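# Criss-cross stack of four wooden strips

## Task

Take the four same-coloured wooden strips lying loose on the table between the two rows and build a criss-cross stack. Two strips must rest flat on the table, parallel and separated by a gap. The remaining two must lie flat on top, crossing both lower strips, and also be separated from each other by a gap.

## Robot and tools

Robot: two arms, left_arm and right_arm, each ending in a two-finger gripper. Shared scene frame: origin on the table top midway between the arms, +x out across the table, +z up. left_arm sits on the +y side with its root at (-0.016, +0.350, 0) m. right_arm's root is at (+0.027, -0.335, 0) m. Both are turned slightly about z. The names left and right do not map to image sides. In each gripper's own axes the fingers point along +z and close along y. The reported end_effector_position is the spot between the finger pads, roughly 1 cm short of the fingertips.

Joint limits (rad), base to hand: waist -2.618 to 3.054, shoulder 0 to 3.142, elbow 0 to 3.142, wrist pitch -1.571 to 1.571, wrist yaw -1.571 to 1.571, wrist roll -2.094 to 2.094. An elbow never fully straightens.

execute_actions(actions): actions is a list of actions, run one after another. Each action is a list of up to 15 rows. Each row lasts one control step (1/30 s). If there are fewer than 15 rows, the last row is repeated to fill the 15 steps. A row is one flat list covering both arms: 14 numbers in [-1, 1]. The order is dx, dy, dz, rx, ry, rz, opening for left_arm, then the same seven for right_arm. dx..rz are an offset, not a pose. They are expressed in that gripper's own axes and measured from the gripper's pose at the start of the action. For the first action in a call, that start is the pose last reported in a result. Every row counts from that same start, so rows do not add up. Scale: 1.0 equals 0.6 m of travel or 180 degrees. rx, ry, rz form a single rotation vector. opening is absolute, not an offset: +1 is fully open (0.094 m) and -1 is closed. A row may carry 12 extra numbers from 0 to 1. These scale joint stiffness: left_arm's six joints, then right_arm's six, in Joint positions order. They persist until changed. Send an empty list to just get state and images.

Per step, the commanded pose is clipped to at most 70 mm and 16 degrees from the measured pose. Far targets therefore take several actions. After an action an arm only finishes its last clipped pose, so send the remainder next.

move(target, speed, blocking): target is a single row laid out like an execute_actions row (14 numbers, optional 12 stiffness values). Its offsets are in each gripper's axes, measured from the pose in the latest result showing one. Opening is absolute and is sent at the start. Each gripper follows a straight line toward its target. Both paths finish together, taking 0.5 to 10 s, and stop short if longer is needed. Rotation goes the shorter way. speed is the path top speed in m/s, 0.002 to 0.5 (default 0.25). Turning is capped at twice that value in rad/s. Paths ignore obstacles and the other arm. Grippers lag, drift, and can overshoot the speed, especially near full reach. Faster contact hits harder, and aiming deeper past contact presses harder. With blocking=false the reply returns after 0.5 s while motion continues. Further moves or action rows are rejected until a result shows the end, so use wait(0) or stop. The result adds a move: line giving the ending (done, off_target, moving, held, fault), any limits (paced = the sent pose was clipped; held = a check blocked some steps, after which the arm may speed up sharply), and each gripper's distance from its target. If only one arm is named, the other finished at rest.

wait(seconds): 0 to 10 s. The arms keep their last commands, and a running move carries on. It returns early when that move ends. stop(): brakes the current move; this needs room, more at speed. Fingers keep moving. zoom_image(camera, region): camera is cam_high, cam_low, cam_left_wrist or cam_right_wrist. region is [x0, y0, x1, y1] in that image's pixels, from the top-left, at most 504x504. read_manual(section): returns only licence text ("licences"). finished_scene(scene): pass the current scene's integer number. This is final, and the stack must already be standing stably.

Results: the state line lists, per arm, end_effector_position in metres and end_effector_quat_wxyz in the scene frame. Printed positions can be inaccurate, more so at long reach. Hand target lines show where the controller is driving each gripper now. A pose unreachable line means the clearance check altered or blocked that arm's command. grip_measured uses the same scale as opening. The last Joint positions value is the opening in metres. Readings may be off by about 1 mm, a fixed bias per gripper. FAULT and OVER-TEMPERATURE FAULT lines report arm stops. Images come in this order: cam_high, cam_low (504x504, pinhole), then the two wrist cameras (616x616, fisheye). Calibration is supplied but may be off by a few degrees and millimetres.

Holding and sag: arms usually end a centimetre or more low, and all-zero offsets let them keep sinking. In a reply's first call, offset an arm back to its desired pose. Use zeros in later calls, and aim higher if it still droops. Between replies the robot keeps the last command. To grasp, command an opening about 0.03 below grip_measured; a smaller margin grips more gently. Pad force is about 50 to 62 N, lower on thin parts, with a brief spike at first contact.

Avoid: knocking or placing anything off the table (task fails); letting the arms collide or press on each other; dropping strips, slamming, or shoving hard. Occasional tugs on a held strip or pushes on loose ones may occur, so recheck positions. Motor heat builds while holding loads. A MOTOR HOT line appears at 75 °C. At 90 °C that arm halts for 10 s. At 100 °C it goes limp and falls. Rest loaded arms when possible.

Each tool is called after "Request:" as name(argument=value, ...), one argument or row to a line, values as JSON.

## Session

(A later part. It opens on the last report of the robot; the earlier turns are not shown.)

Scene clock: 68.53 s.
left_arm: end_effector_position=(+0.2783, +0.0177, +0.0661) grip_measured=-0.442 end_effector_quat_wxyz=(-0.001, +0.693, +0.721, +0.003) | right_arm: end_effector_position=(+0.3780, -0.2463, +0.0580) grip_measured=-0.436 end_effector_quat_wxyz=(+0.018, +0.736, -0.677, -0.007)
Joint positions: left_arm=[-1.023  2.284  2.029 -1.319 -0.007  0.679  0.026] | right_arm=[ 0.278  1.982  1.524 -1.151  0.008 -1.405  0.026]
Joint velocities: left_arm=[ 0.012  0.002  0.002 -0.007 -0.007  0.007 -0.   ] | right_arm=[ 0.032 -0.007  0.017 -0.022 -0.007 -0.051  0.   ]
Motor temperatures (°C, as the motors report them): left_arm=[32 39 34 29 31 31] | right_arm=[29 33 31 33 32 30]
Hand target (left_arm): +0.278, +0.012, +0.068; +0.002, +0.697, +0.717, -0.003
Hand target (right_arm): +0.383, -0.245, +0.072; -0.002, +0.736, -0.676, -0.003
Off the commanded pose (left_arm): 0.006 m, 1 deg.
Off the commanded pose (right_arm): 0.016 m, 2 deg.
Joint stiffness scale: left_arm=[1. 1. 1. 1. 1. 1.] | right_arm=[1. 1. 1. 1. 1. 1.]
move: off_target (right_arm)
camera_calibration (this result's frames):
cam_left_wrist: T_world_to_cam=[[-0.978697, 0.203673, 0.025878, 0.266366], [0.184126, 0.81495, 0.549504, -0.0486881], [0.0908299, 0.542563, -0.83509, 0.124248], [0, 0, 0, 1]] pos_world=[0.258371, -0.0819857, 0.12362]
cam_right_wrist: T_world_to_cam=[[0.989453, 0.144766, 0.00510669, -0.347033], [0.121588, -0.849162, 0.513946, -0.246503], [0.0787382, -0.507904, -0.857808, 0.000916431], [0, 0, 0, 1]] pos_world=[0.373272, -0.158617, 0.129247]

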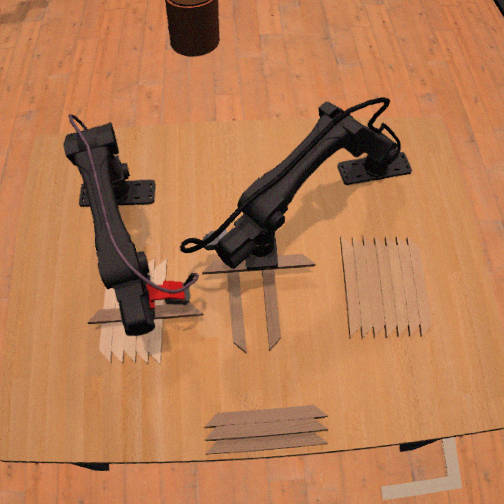

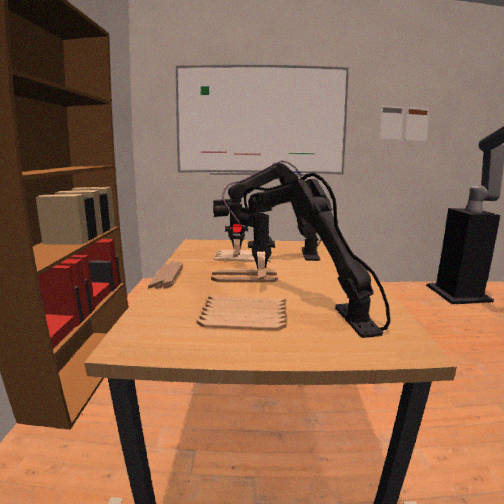

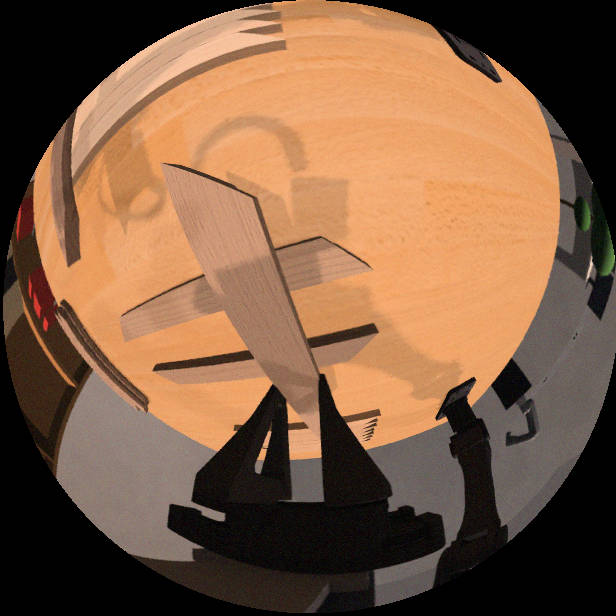

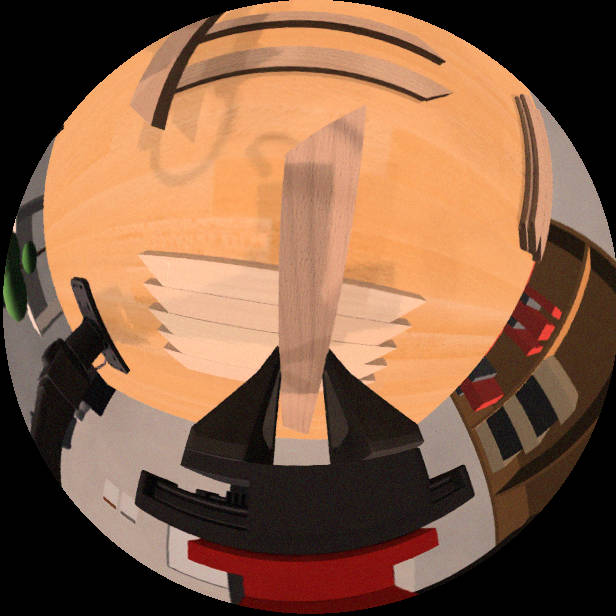

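Request:
execute_actions(
  actions=[
    [[0,0,0.004,0,0,0,-0.48,0,0,0,0,0,0,-0.475],[0,0,0.009,0,0,0,-0.48,0,0,0,0,0,0,-0.475],[0,0,0.014,0,0,0,-0.48,0,0,0,0,0,0,-0.475],[0,0,0.020,0,0,0,-0.48,0,0,0,0,0,0,-0.475],[0,0,0.026,0,0,0,-0.48,0,0,0,0,0,0,-0.475],[0,0,0.032,0,0,0,-0.48,0,0,0,0,0,0,-0.475],[0,0,0.038,0,0,0,-0.48,0,0,0,0,0,0,-0.475],[0,0,0.044,0,0,0,-0.48,0,0,0,0,0,0,-0.475],[0,0,0.049,0,0,0,-0.48,0,0,0,0,0,0,-0.475],[0,0,0.054,0,0,0,-0.48,0,0,0,0,0,0,-0.475],[0,0,0.058,0,0,0,-0.48,0,0,0,0,0,0,-0.475],[0,0,0.061,0,0,0,-0.48,0,0,0,0,0,0,-0.475],[0,0,0.062,0,0,0,-0.48,0,0,0,0,0,0,-0.475],[0,0,0.061,0,0,0,-0.48,0,0,0,0,0,0,-0.475],[0,0,0.058,0,0,0,-0.48,0,0,0,0,0,0,-0.475]],
  ],
)

Request:
wait(
  seconds=0.3,
)

Scene clock: 78.33 s.
left_arm: end_effector_position=(+0.2755, +0.0212, +0.0380) grip_measured=-0.442 end_effector_quat_wxyz=(-0.006, +0.694, +0.720, +0.004) | right_arm: end_effector_position=(+0.3781, -0.2466, +0.0580) grip_measured=-0.436 end_effector_quat_wxyz=(+0.019, +0.737, -0.676, -0.006)
Joint positions: left_arm=[-1.023  2.284  1.917 -1.217 -0.007  0.681  0.026] | right_arm=[ 0.278  1.982  1.524 -1.151  0.01  -1.408  0.026]
Joint velocities: left_arm=[-0.007 -0.007 -0.012  0.125  0.007  0.022 -0.001] | right_arm=[-0.012 -0.007  0.002 -0.007 -0.007  0.037  0.   ]
Motor temperatures (°C, as the motors report them): left_arm=[32 39 34 29 31 31] | right_arm=[29 33 31 33 32 30]
Hand target (left_arm): +0.278, +0.018, +0.031; -0.001, +0.693, +0.721, +0.003
Hand target (right_arm): +0.378, -0.246, +0.058; +0.018, +0.736, -0.677, -0.007
Off the commanded pose (left_arm): 0.008 m, 1 deg.
Off the commanded pose (right_arm): 0.000 m, 0 deg.
Joint stiffness scale: left_arm=[1. 1. 1. 1. 1. 1.] | right_arm=[1. 1. 1. 1. 1. 1.]
camera_calibration (this result's frames):
cam_left_wrist: T_world_to_cam=[[-0.97812, 0.205299, 0.0336588, 0.263052], [0.18912, 0.810034, 0.555049, -0.0370714], [0.0866865, 0.54927, -0.831136, 0.099999], [0, 0, 0, 1]] pos_world=[0.255639, -0.0789019, 0.0948352]
cam_right_wrist: T_world_to_cam=[[0.988994, 0.147863, 0.00526146, -0.34614], [0.124023, -0.847882, 0.515475, -0.247488], [0.0806807, -0.509149, -0.856889, -0.000349567], [0, 0, 0, 1]] pos_world=[0.373053, -0.158837, 0.129096]

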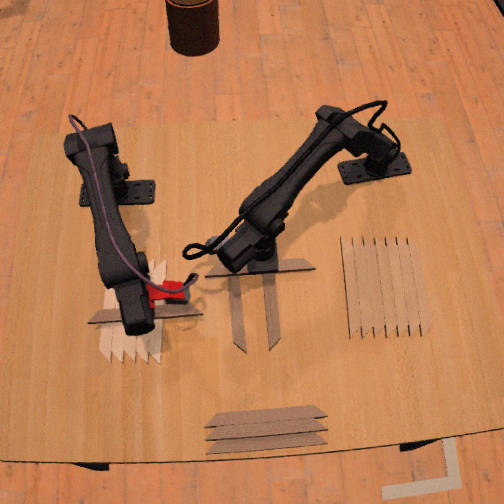

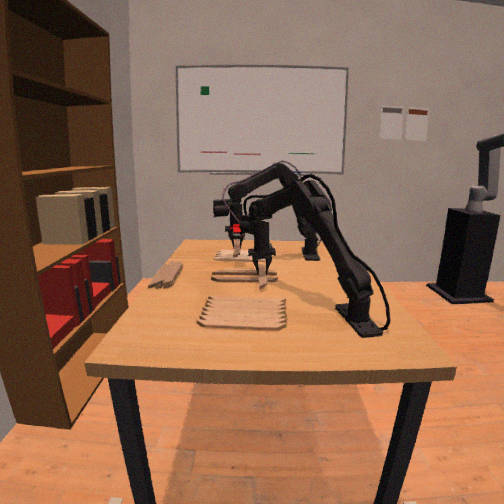

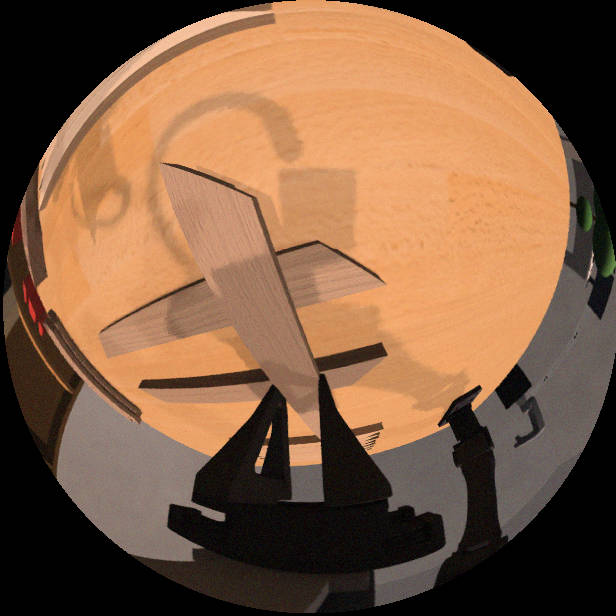

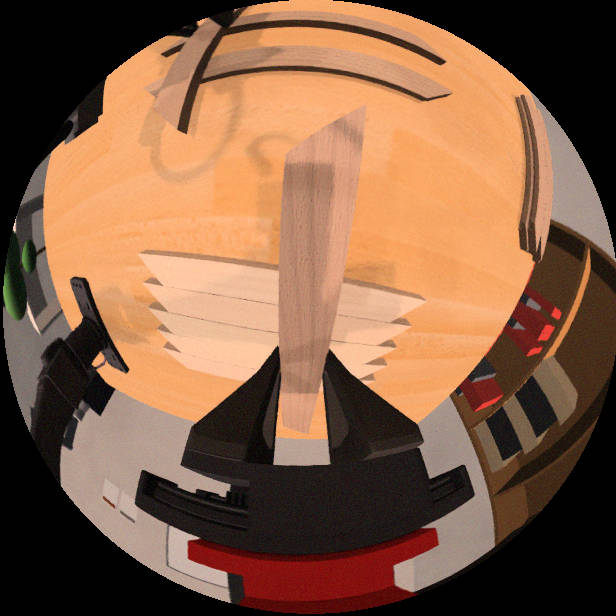

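Scene clock: 78.63 s.
left_arm: end_effector_position=(+0.2784, +0.0177, +0.0380) grip_measured=-0.442 end_effector_quat_wxyz=(+0.003, +0.694, +0.720, +0.003) | right_arm: end_effector_position=(+0.3781, -0.2466, +0.0580) grip_measured=-0.436 end_effector_quat_wxyz=(+0.019, +0.737, -0.676, -0.006)
Joint positions: left_arm=[-1.023  2.284  1.917 -1.199 -0.007  0.681  0.026] | right_arm=[ 0.278  1.982  1.524 -1.151  0.01  -1.408  0.026]
Joint velocities: left_arm=[-0.007 -0.027  0.002  0.007  0.022  0.037 -0.   ] | right_arm=[-0.017  0.002 -0.007 -0.037 -0.066  0.007 -0.001]
Motor temperatures (°C, as the motors report them): left_arm=[32 39 34 29 31 31] | right_arm=[29 33 31 33 32 30]
Hand target (left_arm): +0.278, +0.018, +0.031; -0.001, +0.693, +0.721, +0.003
Hand target (right_arm): +0.378, -0.246, +0.058; +0.018, +0.736, -0.677, -0.007
Off the commanded pose (left_arm): 0.007 m, 0 deg.
Off the commanded pose (right_arm): 0.000 m, 0 deg.
Joint stiffness scale: left_arm=[1. 1. 1. 1. 1. 1.] | right_arm=[1. 1. 1. 1. 1. 1.]
wait: 0.30 s; no rest
camera_calibration (this result's frames):
cam_left_wrist: T_world_to_cam=[[-0.978438, 0.205663, 0.0190328, 0.267326], [0.182482, 0.817622, 0.546072, -0.0327954], [0.0967449, 0.537771, -0.837522, 0.0992488], [0, 0, 0, 1]] pos_world=[0.257945, -0.0815379, 0.0959437]
cam_right_wrist: T_world_to_cam=[[0.988994, 0.147863, 0.00526146, -0.34614], [0.124023, -0.847882, 0.515475, -0.247488], [0.0806807, -0.509149, -0.856889, -0.000349567], [0, 0, 0, 1]] pos_world=[0.373053, -0.158837, 0.129096]

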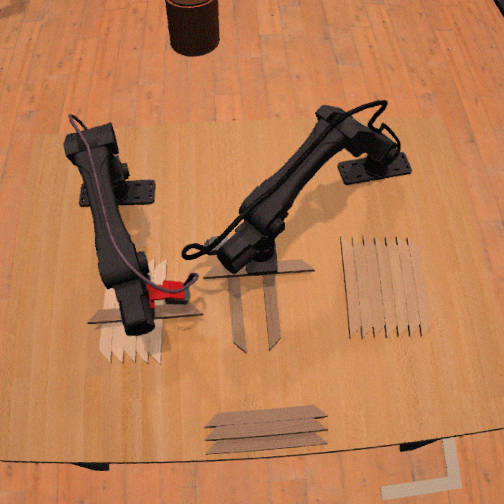

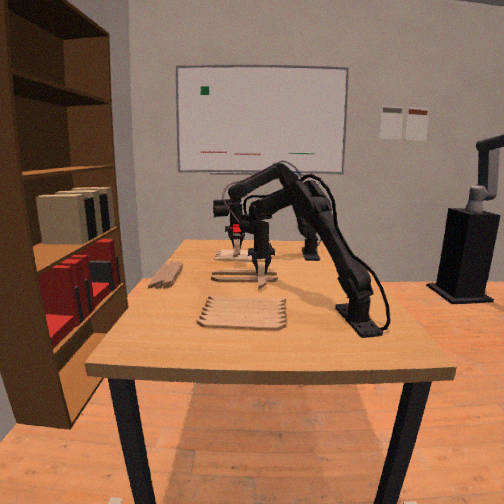

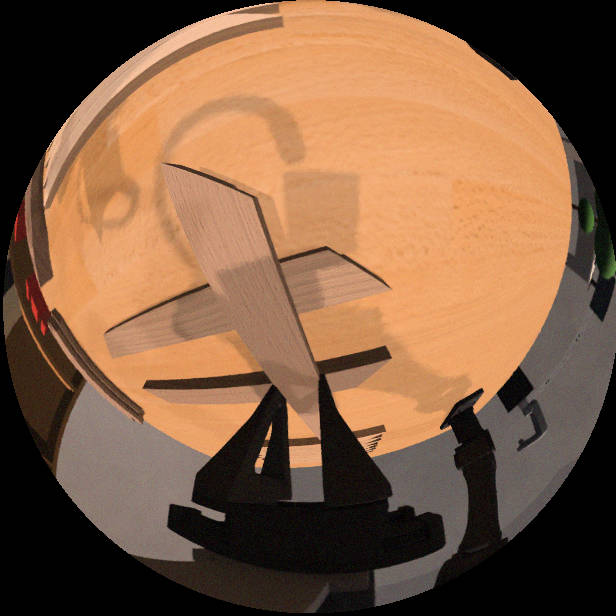

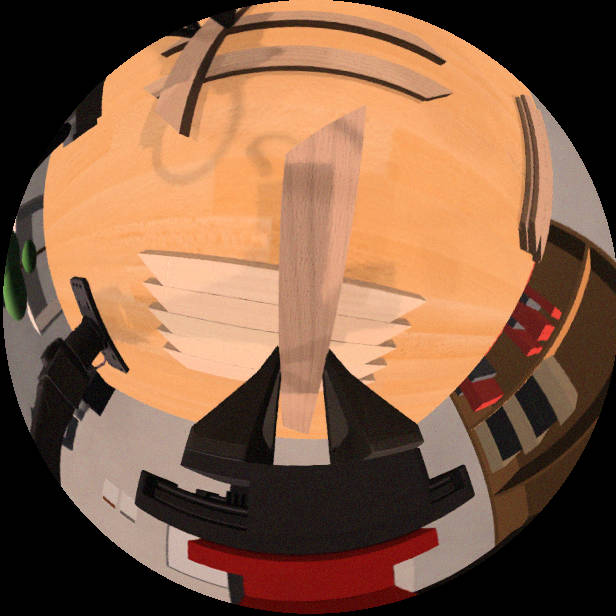

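Request:
execute_actions(
  actions=[
    [[0,0,0.009,0,0,0,-0.48,0,0,0,0,0,0,-0.475],[0,0,0.018,0,0,0,-0.48,0,0,0,0,0,0,-0.475],[0,0,0.024,0,0,0,-0.48,0,0,0,0,0,0,-0.475],[0,0,0.024,0,0,0,-0.48,0,0,0,0,0,0,-0.475],[0,0,0.017,0,0,0,-0.48,0,0,0,0,0,0,-0.475],[0,0,0.009,0,0,0,-0.48,0,0,0,0,0,0,-0.475],[0,0,0.008,0,0,0,-0.48,0,0,0,0,0,0,-0.475]],
  ],
)

Scene clock: 81.73 s.
left_arm: end_effector_position=(+0.2792, +0.0170, +0.0363) grip_measured=-0.442 end_effector_quat_wxyz=(+0.006, +0.694, +0.720, +0.003) | right_arm: end_effector_position=(+0.3782, -0.2469, +0.0580) grip_measured=-0.436 end_effector_quat_wxyz=(+0.019, +0.737, -0.676, -0.005)
Joint positions: left_arm=[-1.023  2.284  1.91  -1.187 -0.008  0.681  0.026] | right_arm=[ 0.278  1.982  1.524 -1.151  0.012 -1.408  0.026]
Joint velocities: left_arm=[-0.002 -0.012 -0.022  0.022 -0.037 -0.037  0.   ] | right_arm=[-0.027 -0.022  0.007 -0.051  0.007  0.037  0.001]
Motor temperatures (°C, as the motors report them): left_arm=[32 39 34 29 31 31] | right_arm=[29 33 31 33 32 30]
Hand target (left_arm): +0.278, +0.018, +0.033; +0.003, +0.694, +0.720, +0.003
Hand target (right_arm): +0.378, -0.247, +0.058; +0.019, +0.737, -0.676, -0.006
Off the commanded pose (left_arm): 0.003 m, 0 deg.
Off the commanded pose (right_arm): 0.000 m, 0 deg.
Joint stiffness scale: left_arm=[1. 1. 1. 1. 1. 1.] | right_arm=[1. 1. 1. 1. 1. 1.]
camera_calibration (this result's frames):
cam_left_wrist: T_world_to_cam=[[-0.978502, 0.205723, 0.0145362, 0.268461], [0.180407, 0.819676, 0.543677, -0.0307311], [0.0999318, 0.534612, -0.839169, 0.0973893], [0, 0, 0, 1]] pos_world=[0.258502, -0.0821045, 0.0945314]
cam_right_wrist: T_world_to_cam=[[0.988983, 0.147928, 0.00541493, -0.346156], [0.123878, -0.847112, 0.516774, -0.247552], [0.0810324, -0.51041, -0.856105, -0.000976355], [0, 0, 0, 1]] pos_world=[0.373088, -0.158996, 0.128967]

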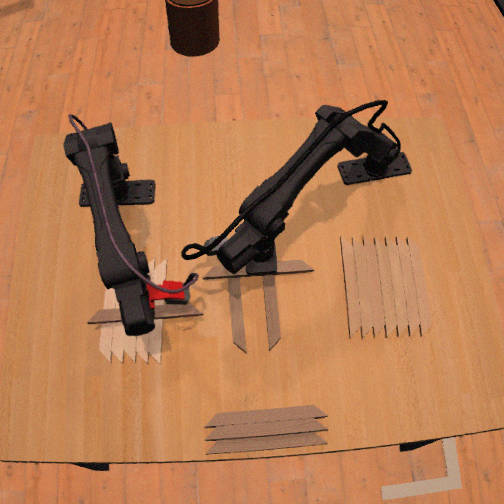

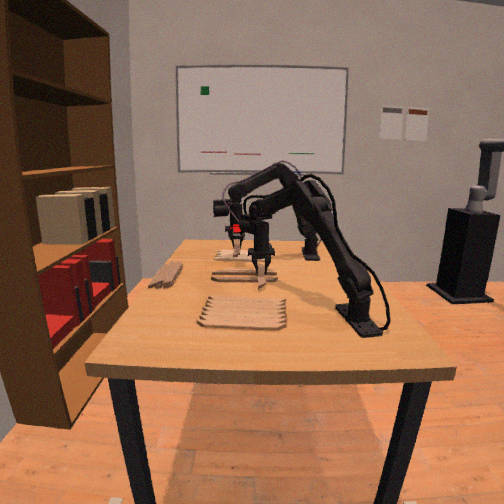

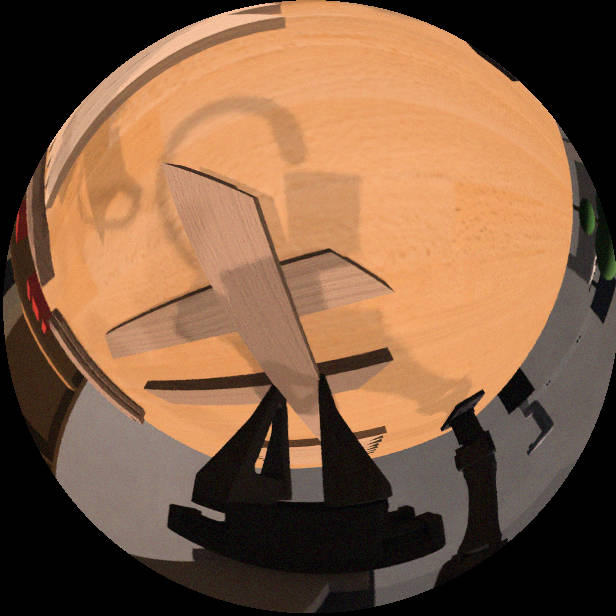

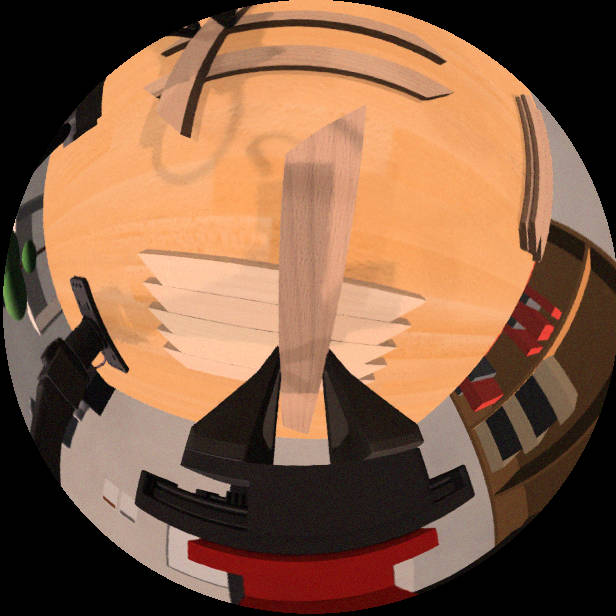

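Request:
execute_actions(
  actions=[
    [[0,0,0.003,0,0,0,-0.46,0,0,0,0,0,0,-0.475],[0,0,0.003,0,0,0,-0.44,0,0,0,0,0,0,-0.475],[0,0,0.003,0,0,0,-0.42,0,0,0,0,0,0,-0.475],[0,0,0.002,0,0,0,-0.39,0,0,0,0,0,0,-0.475],[0,0,0,0,0,0,-0.34,0,0,0,0,0,0,-0.475],[0,0,0,0,0,0,-0.28,0,0,0,0,0,0,-0.475],[0,0,0,0,0,0,-0.21,0,0,0,0,0,0,-0.475],[0,0,0,0,0,0,-0.14,0,0,0,0,0,0,-0.475],[0,0.001,-0.005,0,0,0,-0.08,0,0,0,0,0,0,-0.475],[0,0.002,-0.012,0,0,0,-0.08,0,0,0,0,0,0,-0.475],[0,0.003,-0.019,0,0,0,-0.08,0,0,0,0,0,0,-0.475],[0,0.004,-0.026,0,0,0,-0.08,0,0,0,0,0,0,-0.475],[0,0.005,-0.033,0,0,0,-0.08,0,0,0,0,0,0,-0.475],[0,0.005,-0.040,0,0,0,-0.08,0,0,0,0,0,0,-0.475],[0,0.005,-0.047,0,0,0,-0.08,0,0,0,0,0,0,-0.475]],
  ],
)

Request:
move(
  target=[0.01,0.003,-0.085,0,0,0,-0.08, -0.08,0.01,-0.015,0,0,0,-0.475],
  speed=0.15,
)

Scene clock: 88.07 s.
left_arm: end_effector_position=(+0.2781, +0.0186, +0.0456) grip_measured=-0.083 end_effector_quat_wxyz=(-0.001, +0.694, +0.720, +0.004) | right_arm: end_effector_position=(+0.3783, -0.2472, +0.0580) grip_measured=-0.436 end_effector_quat_wxyz=(+0.020, +0.737, -0.676, -0.005)
Joint positions: left_arm=[-1.023  2.284  1.947 -1.236 -0.009  0.681  0.043] | right_arm=[ 0.278  1.982  1.524 -1.151  0.013 -1.408  0.026]
Joint velocities: left_arm=[-0.002 -0.012  0.437 -0.374 -0.051  0.022 -0.001] | right_arm=[ 0.012 -0.002  0.002 -0.081 -0.007  0.066  0.   ]
Motor temperatures (°C, as the motors report them): left_arm=[32 40 34 29 31 31] | right_arm=[29 33 31 33 32 30]
Hand target (left_arm): +0.282, +0.018, +0.064; +0.007, +0.694, +0.720, +0.003
Hand target (right_arm): +0.378, -0.247, +0.058; +0.019, +0.737, -0.676, -0.005
Off the commanded pose (left_arm): 0.019 m, 1 deg.
Off the commanded pose (right_arm): 0.000 m, 0 deg.
Joint stiffness scale: left_arm=[1. 1. 1. 1. 1. 1.] | right_arm=[1. 1. 1. 1. 1. 1.]
camera_calibration (this result's frames):
cam_left_wrist: T_world_to_cam=[[-0.978367, 0.205528, 0.0236014, 0.266433], [0.184329, 0.814238, 0.550491, -0.0381829], [0.0939243, 0.542932, -0.834508, 0.105718], [0, 0, 0, 1]] pos_world=[0.257778, -0.0810671, 0.102953]
cam_right_wrist: T_world_to_cam=[[0.988973, 0.147993, 0.00556831, -0.346173], [0.123732, -0.846341, 0.518071, -0.247615], [0.0813838, -0.51167, -0.855319, -0.00160324], [0, 0, 0, 1]] pos_world=[0.373124, -0.159155, 0.128838]

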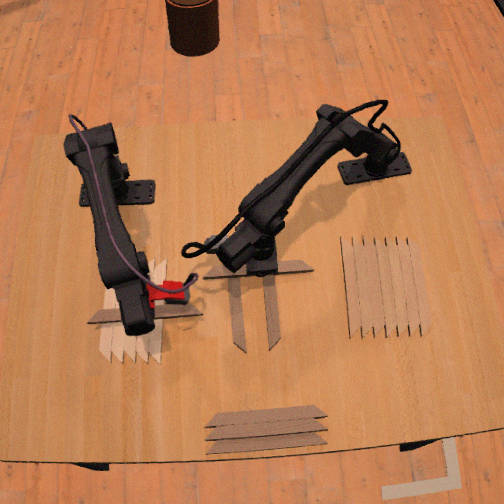

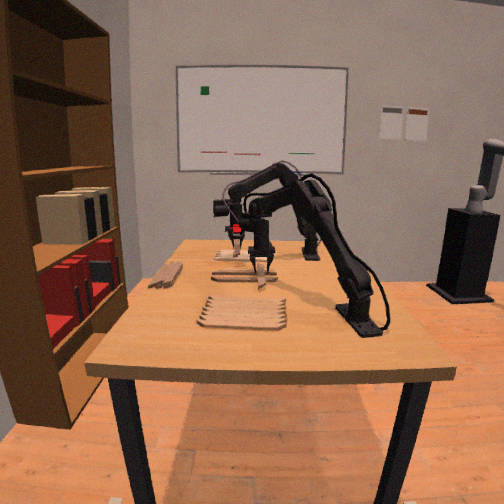

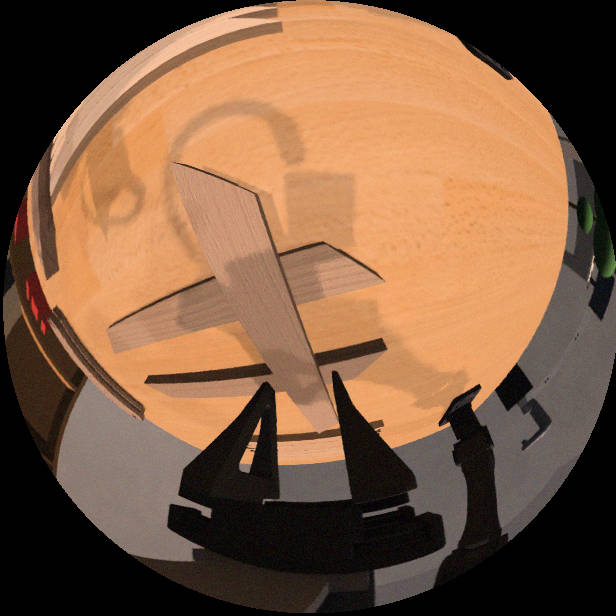

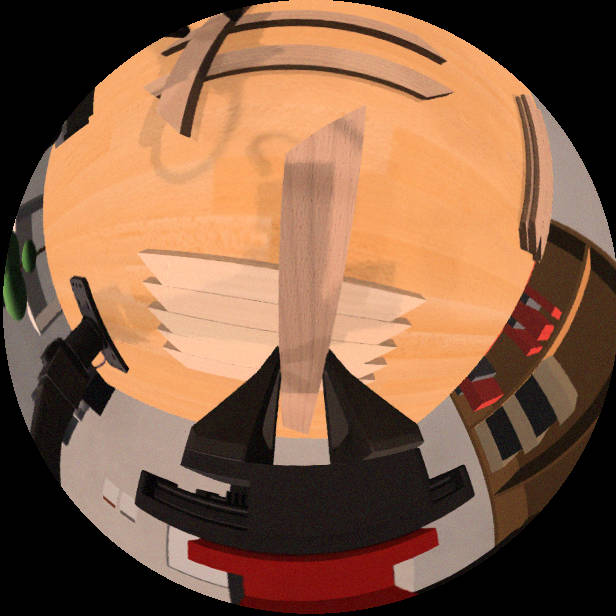

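Scene clock: 89.10 s.
left_arm: end_effector_position=(+0.2735, +0.0241, +0.0835) grip_measured=-0.083 end_effector_quat_wxyz=(-0.015, +0.696, +0.718, +0.006) | right_arm: end_effector_position=(+0.3661, -0.2025, +0.0604) grip_measured=-0.436 end_effector_quat_wxyz=(+0.024, +0.739, -0.673, -0.001)
Joint positions: left_arm=[-1.023  2.281  2.092 -1.414 -0.01   0.687  0.043] | right_arm=[ 0.408  1.993  1.549 -1.171  0.019 -1.285  0.026]
Joint velocities: left_arm=[ 0.012  0.002 -0.022 -0.007  0.051  0.051 -0.   ] | right_arm=[-0.002 -0.012  0.002 -0.007  0.037  0.022  0.001]
Motor temperatures (°C, as the motors report them): left_arm=[32 40 34 29 31 31] | right_arm=[29 33 31 33 32 30]
Hand target (left_arm): +0.280, +0.025, +0.096; -0.001, +0.694, +0.720, +0.005
Hand target (right_arm): +0.369, -0.200, +0.066; +0.020, +0.737, -0.675, -0.003
Off the commanded pose (left_arm): 0.014 m, 2 deg.
Off the commanded pose (right_arm): 0.007 m, 1 deg.
Joint stiffness scale: left_arm=[1. 1. 1. 1. 1. 1.] | right_arm=[1. 1. 1. 1. 1. 1.]
move: off_target (left_arm)
camera_calibration (this result's frames):
cam_left_wrist: T_world_to_cam=[[-0.976418, 0.210698, 0.0470604, 0.257279], [0.199939, 0.800301, 0.565282, -0.0678554], [0.0814412, 0.56136, -0.823554, 0.136897], [0, 0, 0, 1]] pos_world=[0.253629, -0.0767522, 0.138992]
cam_right_wrist: T_world_to_cam=[[0.987941, 0.154784, 0.00392749, -0.338903], [0.129478, -0.839798, 0.527234, -0.210871], [0.0849056, -0.520367, -0.849711, 0.0209248], [0, 0, 0, 1]] pos_world=[0.360342, -0.113743, 0.130289]

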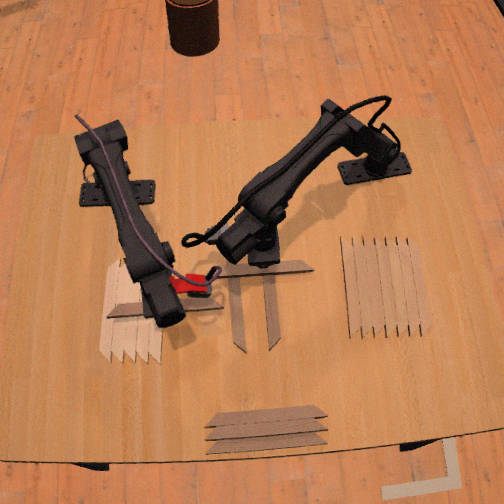

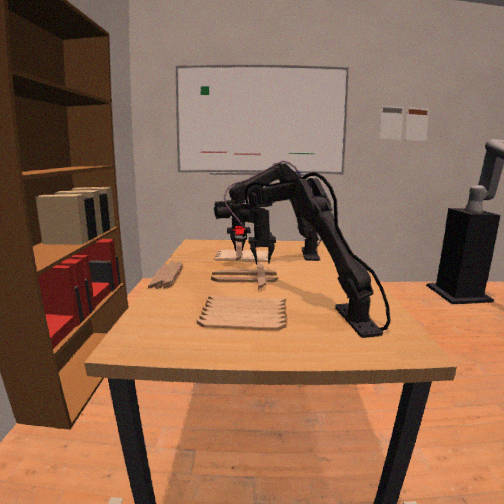

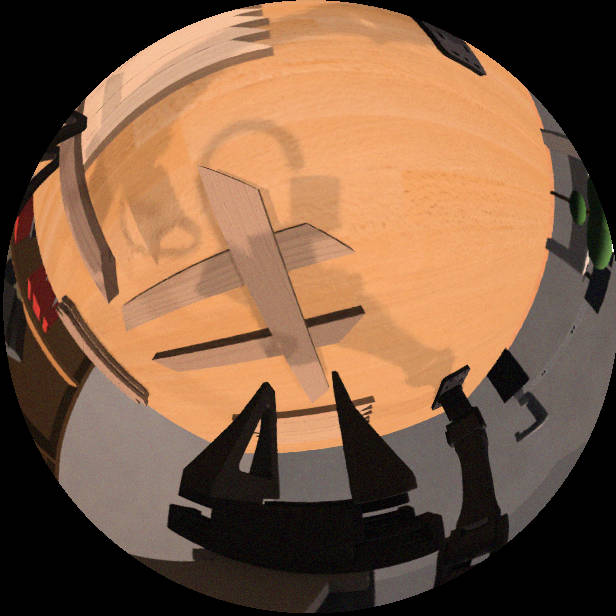

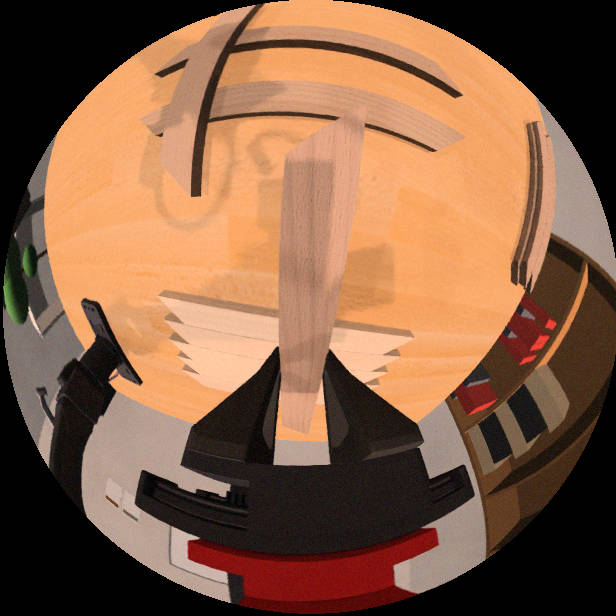

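Request:
move(
  target=[0.32,-0.247,-0.065,0,0,0,-0.08, -0.3171,-0.035,-0.007,0.013,-0.008,0.0025,-0.475],
  speed=0.3,
)

Scene clock: 96.23 s.
left_arm: end_effector_position=(+0.1260, +0.2057, +0.1334) grip_measured=-0.083 end_effector_quat_wxyz=(-0.010, +0.697, +0.717, +0.007) | right_arm: end_effector_position=(+0.3681, -0.0130, +0.0507) grip_measured=-0.436 end_effector_quat_wxyz=(+0.007, +0.741, -0.671, +0.011)
Joint positions: left_arm=[-0.983  1.325  1.113 -1.38  -0.013  0.73   0.043] | right_arm=[ 0.792  2.432  2.225 -1.375  0.022 -0.906  0.026]
Joint velocities: left_arm=[-0.007 -0.007 -0.022 -0.022 -0.007  0.007  0.   ] | right_arm=[-0.012 -0.002  0.002 -0.081 -0.037  0.066 -0.   ]
Motor temperatures (°C, as the motors report them): left_arm=[32 40 34 29 31 31] | right_arm=[29 33 31 33 32 30]
Hand target (left_arm): +0.123, +0.212, +0.132; -0.016, +0.696, +0.718, +0.006
Hand target (right_arm): +0.371, -0.012, +0.058; +0.001, +0.737, -0.676, +0.008
Off the commanded pose (left_arm): 0.008 m, 1 deg.
Off the commanded pose (right_arm): 0.008 m, 1 deg.
Joint stiffness scale: left_arm=[1. 1. 1. 1. 1. 1.] | right_arm=[1. 1. 1. 1. 1. 1.]
move: done
camera_calibration (this result's frames):
cam_left_wrist: T_world_to_cam=[[-0.976016, 0.214365, 0.0379581, 0.0730928], [0.198219, 0.802971, 0.562091, -0.211826], [0.0900136, 0.556134, -0.826204, 0.0884089], [0, 0, 0, 1]] pos_world=[0.10537, 0.105255, 0.189335]
cam_right_wrist: T_world_to_cam=[[0.986086, 0.160058, 0.0449067, -0.371495], [0.11314, -0.844089, 0.524131, -0.0407577], [0.121797, -0.511758, -0.850453, 0.0976975], [0, 0, 0, 1]] pos_world=[0.359038, 0.0750552, 0.121132]

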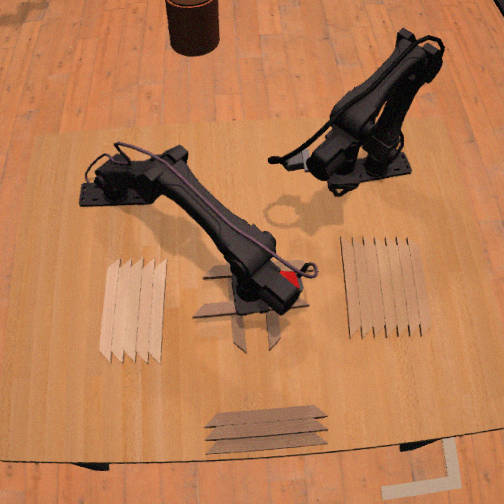

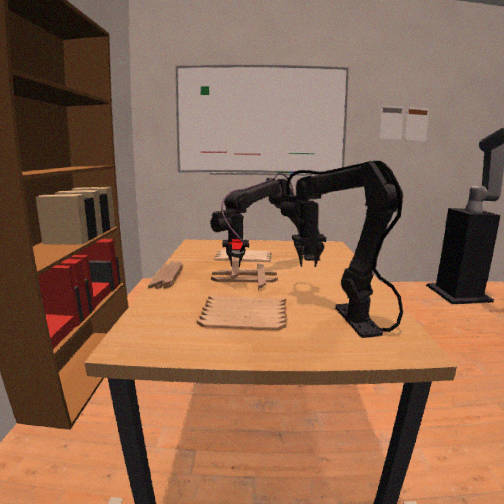

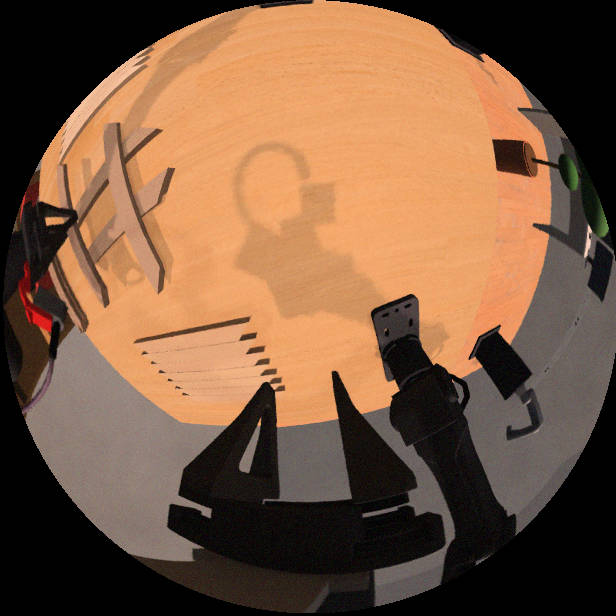

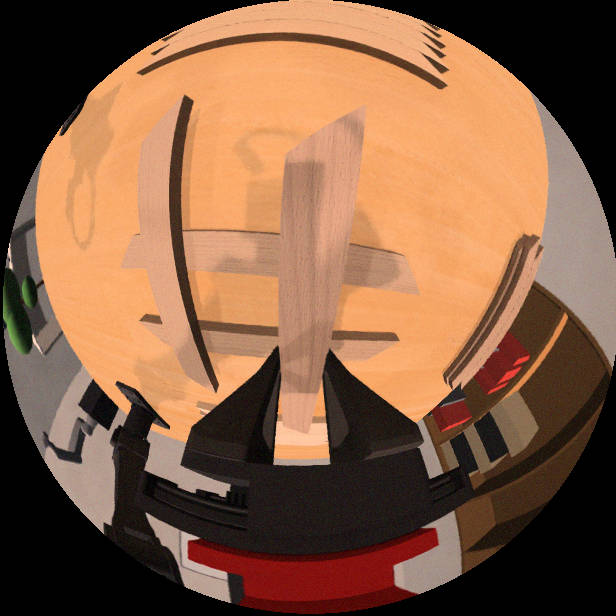

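Request:
execute_actions(
  actions=[
    [[0,0,0,0,0,0,-0.08,0,0,0.004,0,0,0,-0.475],[0,0,0,0,0,0,-0.08,0,0,0.008,0,-0.001,0,-0.475],[0,0,0,0,0,0,-0.08,0,0,0.012,0,-0.001,0,-0.475],[0,0,0,0,0,0,-0.08,0,0,0.017,0,-0.002,0,-0.475],[0,0,0,0,0,0,-0.08,0,0,0.022,0,-0.002,0,-0.475],[0,0,0,0,0,0,-0.08,0,0,0.027,0,-0.003,0,-0.475],[0,0,0,0,0,0,-0.08,0,0,0.031,0,-0.003,0,-0.475],[0,0,0,0,0,0,-0.08,0,0,0.035,0,-0.004,0,-0.475],[0,0,0,0,0,0,-0.08,0,0,0.039,0,-0.004,0,-0.475],[0,0,0,0,0,0,-0.08,0,0,0.042,0,-0.004,0,-0.475],[0,0,0,0,0,0,-0.08,0,0,0.044,0,-0.004,0,-0.475],[0,0,0,0,0,0,-0.08,0,0,0.046,0,-0.004,0,-0.475],[0,0,0,0,0,0,-0.08,0,0,0.047,0,-0.004,0,-0.475],[0,0,0,0,0,0,-0.08,0,0,0.048,0,-0.004,0,-0.475]],
  ],
)

Request:
wait(
  seconds=0.3,
)

Scene clock: 101.27 s.
left_arm: end_effector_position=(+0.1261, +0.2057, +0.1334) grip_measured=-0.083 end_effector_quat_wxyz=(-0.010, +0.697, +0.717, +0.007) | right_arm: end_effector_position=(+0.3625, -0.0181, +0.0237) grip_measured=-0.436 end_effector_quat_wxyz=(+0.021, +0.741, -0.671, +0.009)
Joint positions: left_arm=[-0.983  1.325  1.113 -1.38  -0.013  0.73   0.043] | right_arm=[ 0.792  2.432  2.117 -1.296  0.021 -0.907  0.026]
Joint velocities: left_arm=[-0.002 -0.012  0.027 -0.037 -0.081 -0.022  0.001] | right_arm=[ 0.012  0.002 -0.017  0.081  0.022 -0.007 -0.   ]
Motor temperatures (°C, as the motors report them): left_arm=[32 39 34 29 31 31] | right_arm=[29 33 32 33 32 30]
Hand target (left_arm): +0.126, +0.206, +0.133; -0.010, +0.697, +0.717, +0.007
Hand target (right_arm): +0.369, -0.013, +0.022; +0.003, +0.741, -0.671, +0.006
Off the commanded pose (left_arm): 0.000 m, 0 deg.
Off the commanded pose (right_arm): 0.007 m, 2 deg.
Joint stiffness scale: left_arm=[1. 1. 1. 1. 1. 1.] | right_arm=[1. 1. 1. 1. 1. 1.]
camera_calibration (this result's frames):
cam_left_wrist: T_world_to_cam=[[-0.976024, 0.214363, 0.0377441, 0.0731611], [0.19807, 0.802822, 0.562356, -0.21186], [0.0902468, 0.55635, -0.826033, 0.0882825], [0, 0, 0, 1]] pos_world=[0.105403, 0.105287, 0.189304]
cam_right_wrist: T_world_to_cam=[[0.986659, 0.161418, 0.02119, -0.363587], [0.124888, -0.833936, 0.537544, -0.0346912], [0.10444, -0.527726, -0.842969, 0.0785842], [0, 0, 0, 1]] pos_world=[0.354862, 0.07123, 0.0925965]

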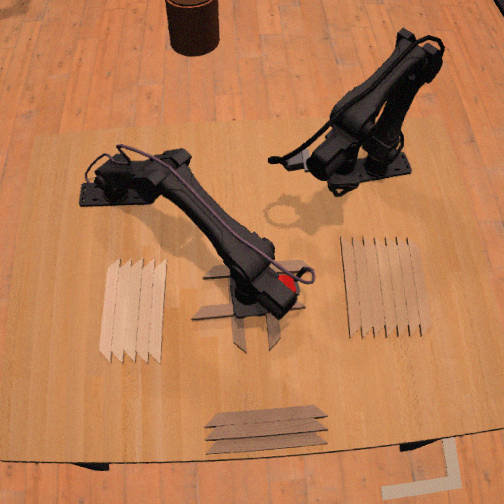

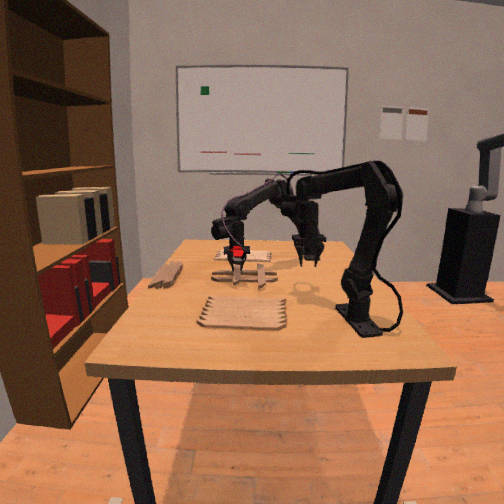

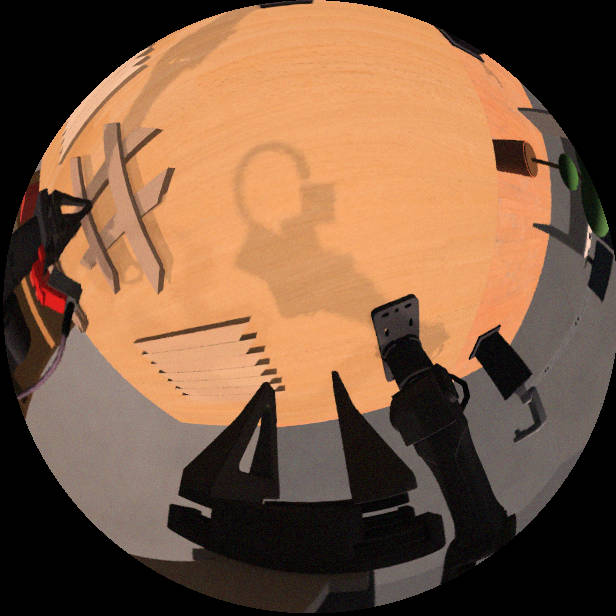

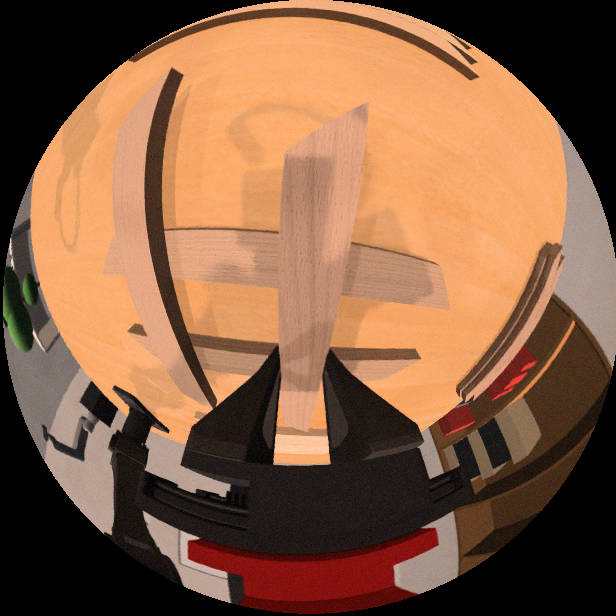

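Scene clock: 101.57 s.
left_arm: end_effector_position=(+0.1261, +0.2057, +0.1334) grip_measured=-0.083 end_effector_quat_wxyz=(-0.010, +0.697, +0.717, +0.007) | right_arm: end_effector_position=(+0.3656, -0.0149, +0.0235) grip_measured=-0.436 end_effector_quat_wxyz=(+0.012, +0.742, -0.671, +0.009)
Joint positions: left_arm=[-0.983  1.325  1.113 -1.38  -0.013  0.73   0.043] | right_arm=[ 0.792  2.432  2.117 -1.278  0.02  -0.908  0.026]
Joint velocities: left_arm=[ 0.002 -0.002 -0.002 -0.066 -0.022 -0.066  0.001] | right_arm=[-0.012 -0.012 -0.012 -0.037  0.007  0.007  0.001]
Motor temperatures (°C, as the motors report them): left_arm=[32 39 34 29 31 31] | right_arm=[29 33 32 33 32 30]
Hand target (left_arm): +0.126, +0.206, +0.133; -0.010, +0.697, +0.717, +0.007
Hand target (right_arm): +0.369, -0.013, +0.022; +0.003, +0.741, -0.671, +0.006
Off the commanded pose (left_arm): 0.000 m, 0 deg.
Off the commanded pose (right_arm): 0.003 m, 1 deg.
Joint stiffness scale: left_arm=[1. 1. 1. 1. 1. 1.] | right_arm=[1. 1. 1. 1. 1. 1.]
wait: 0.30 s; no rest
camera_calibration (this result's frames):
cam_left_wrist: T_world_to_cam=[[-0.976024, 0.214363, 0.0377441, 0.0731611], [0.19807, 0.802822, 0.562356, -0.21186], [0.0902468, 0.55635, -0.826033, 0.0882825], [0, 0, 0, 1]] pos_world=[0.105403, 0.105287, 0.189304]
cam_right_wrist: T_world_to_cam=[[0.986137, 0.162137, 0.0352905, -0.367272], [0.119356, -0.840848, 0.527947, -0.030162], [0.115274, -0.516416, -0.848544, 0.0761816], [0, 0, 0, 1]] pos_world=[0.356999, 0.0735283, 0.0935286]

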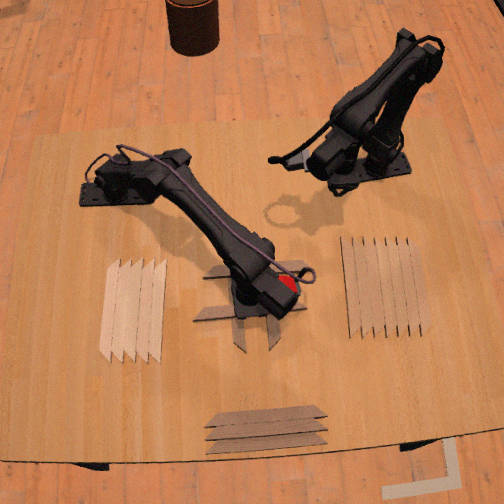

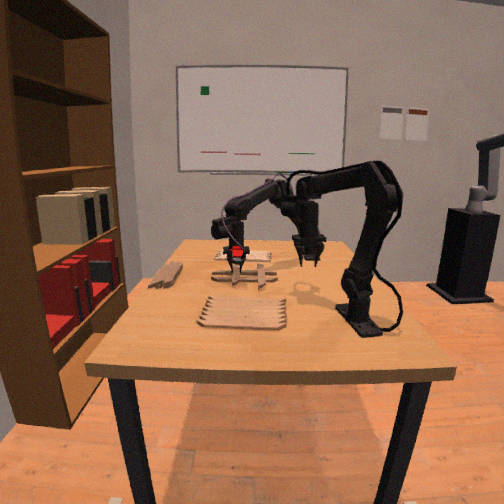

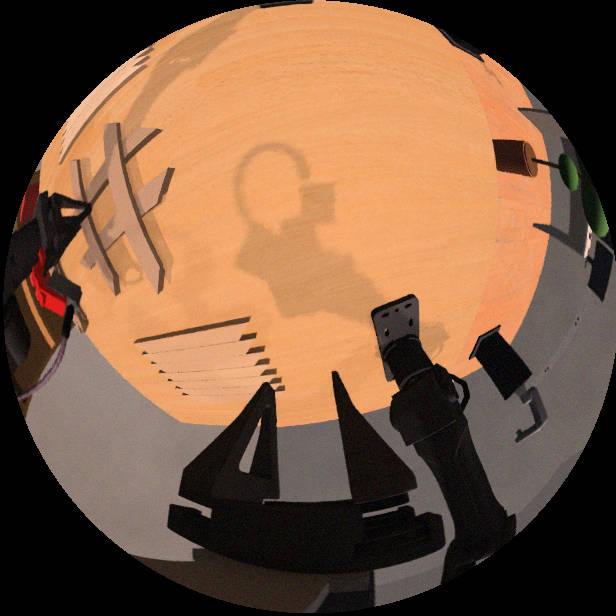

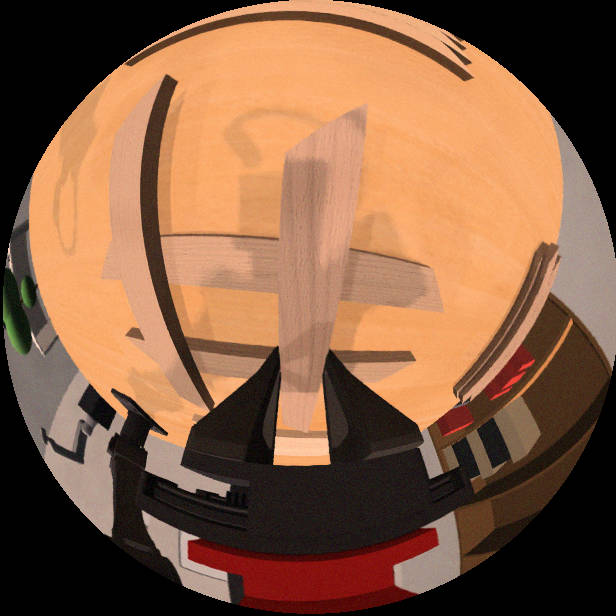

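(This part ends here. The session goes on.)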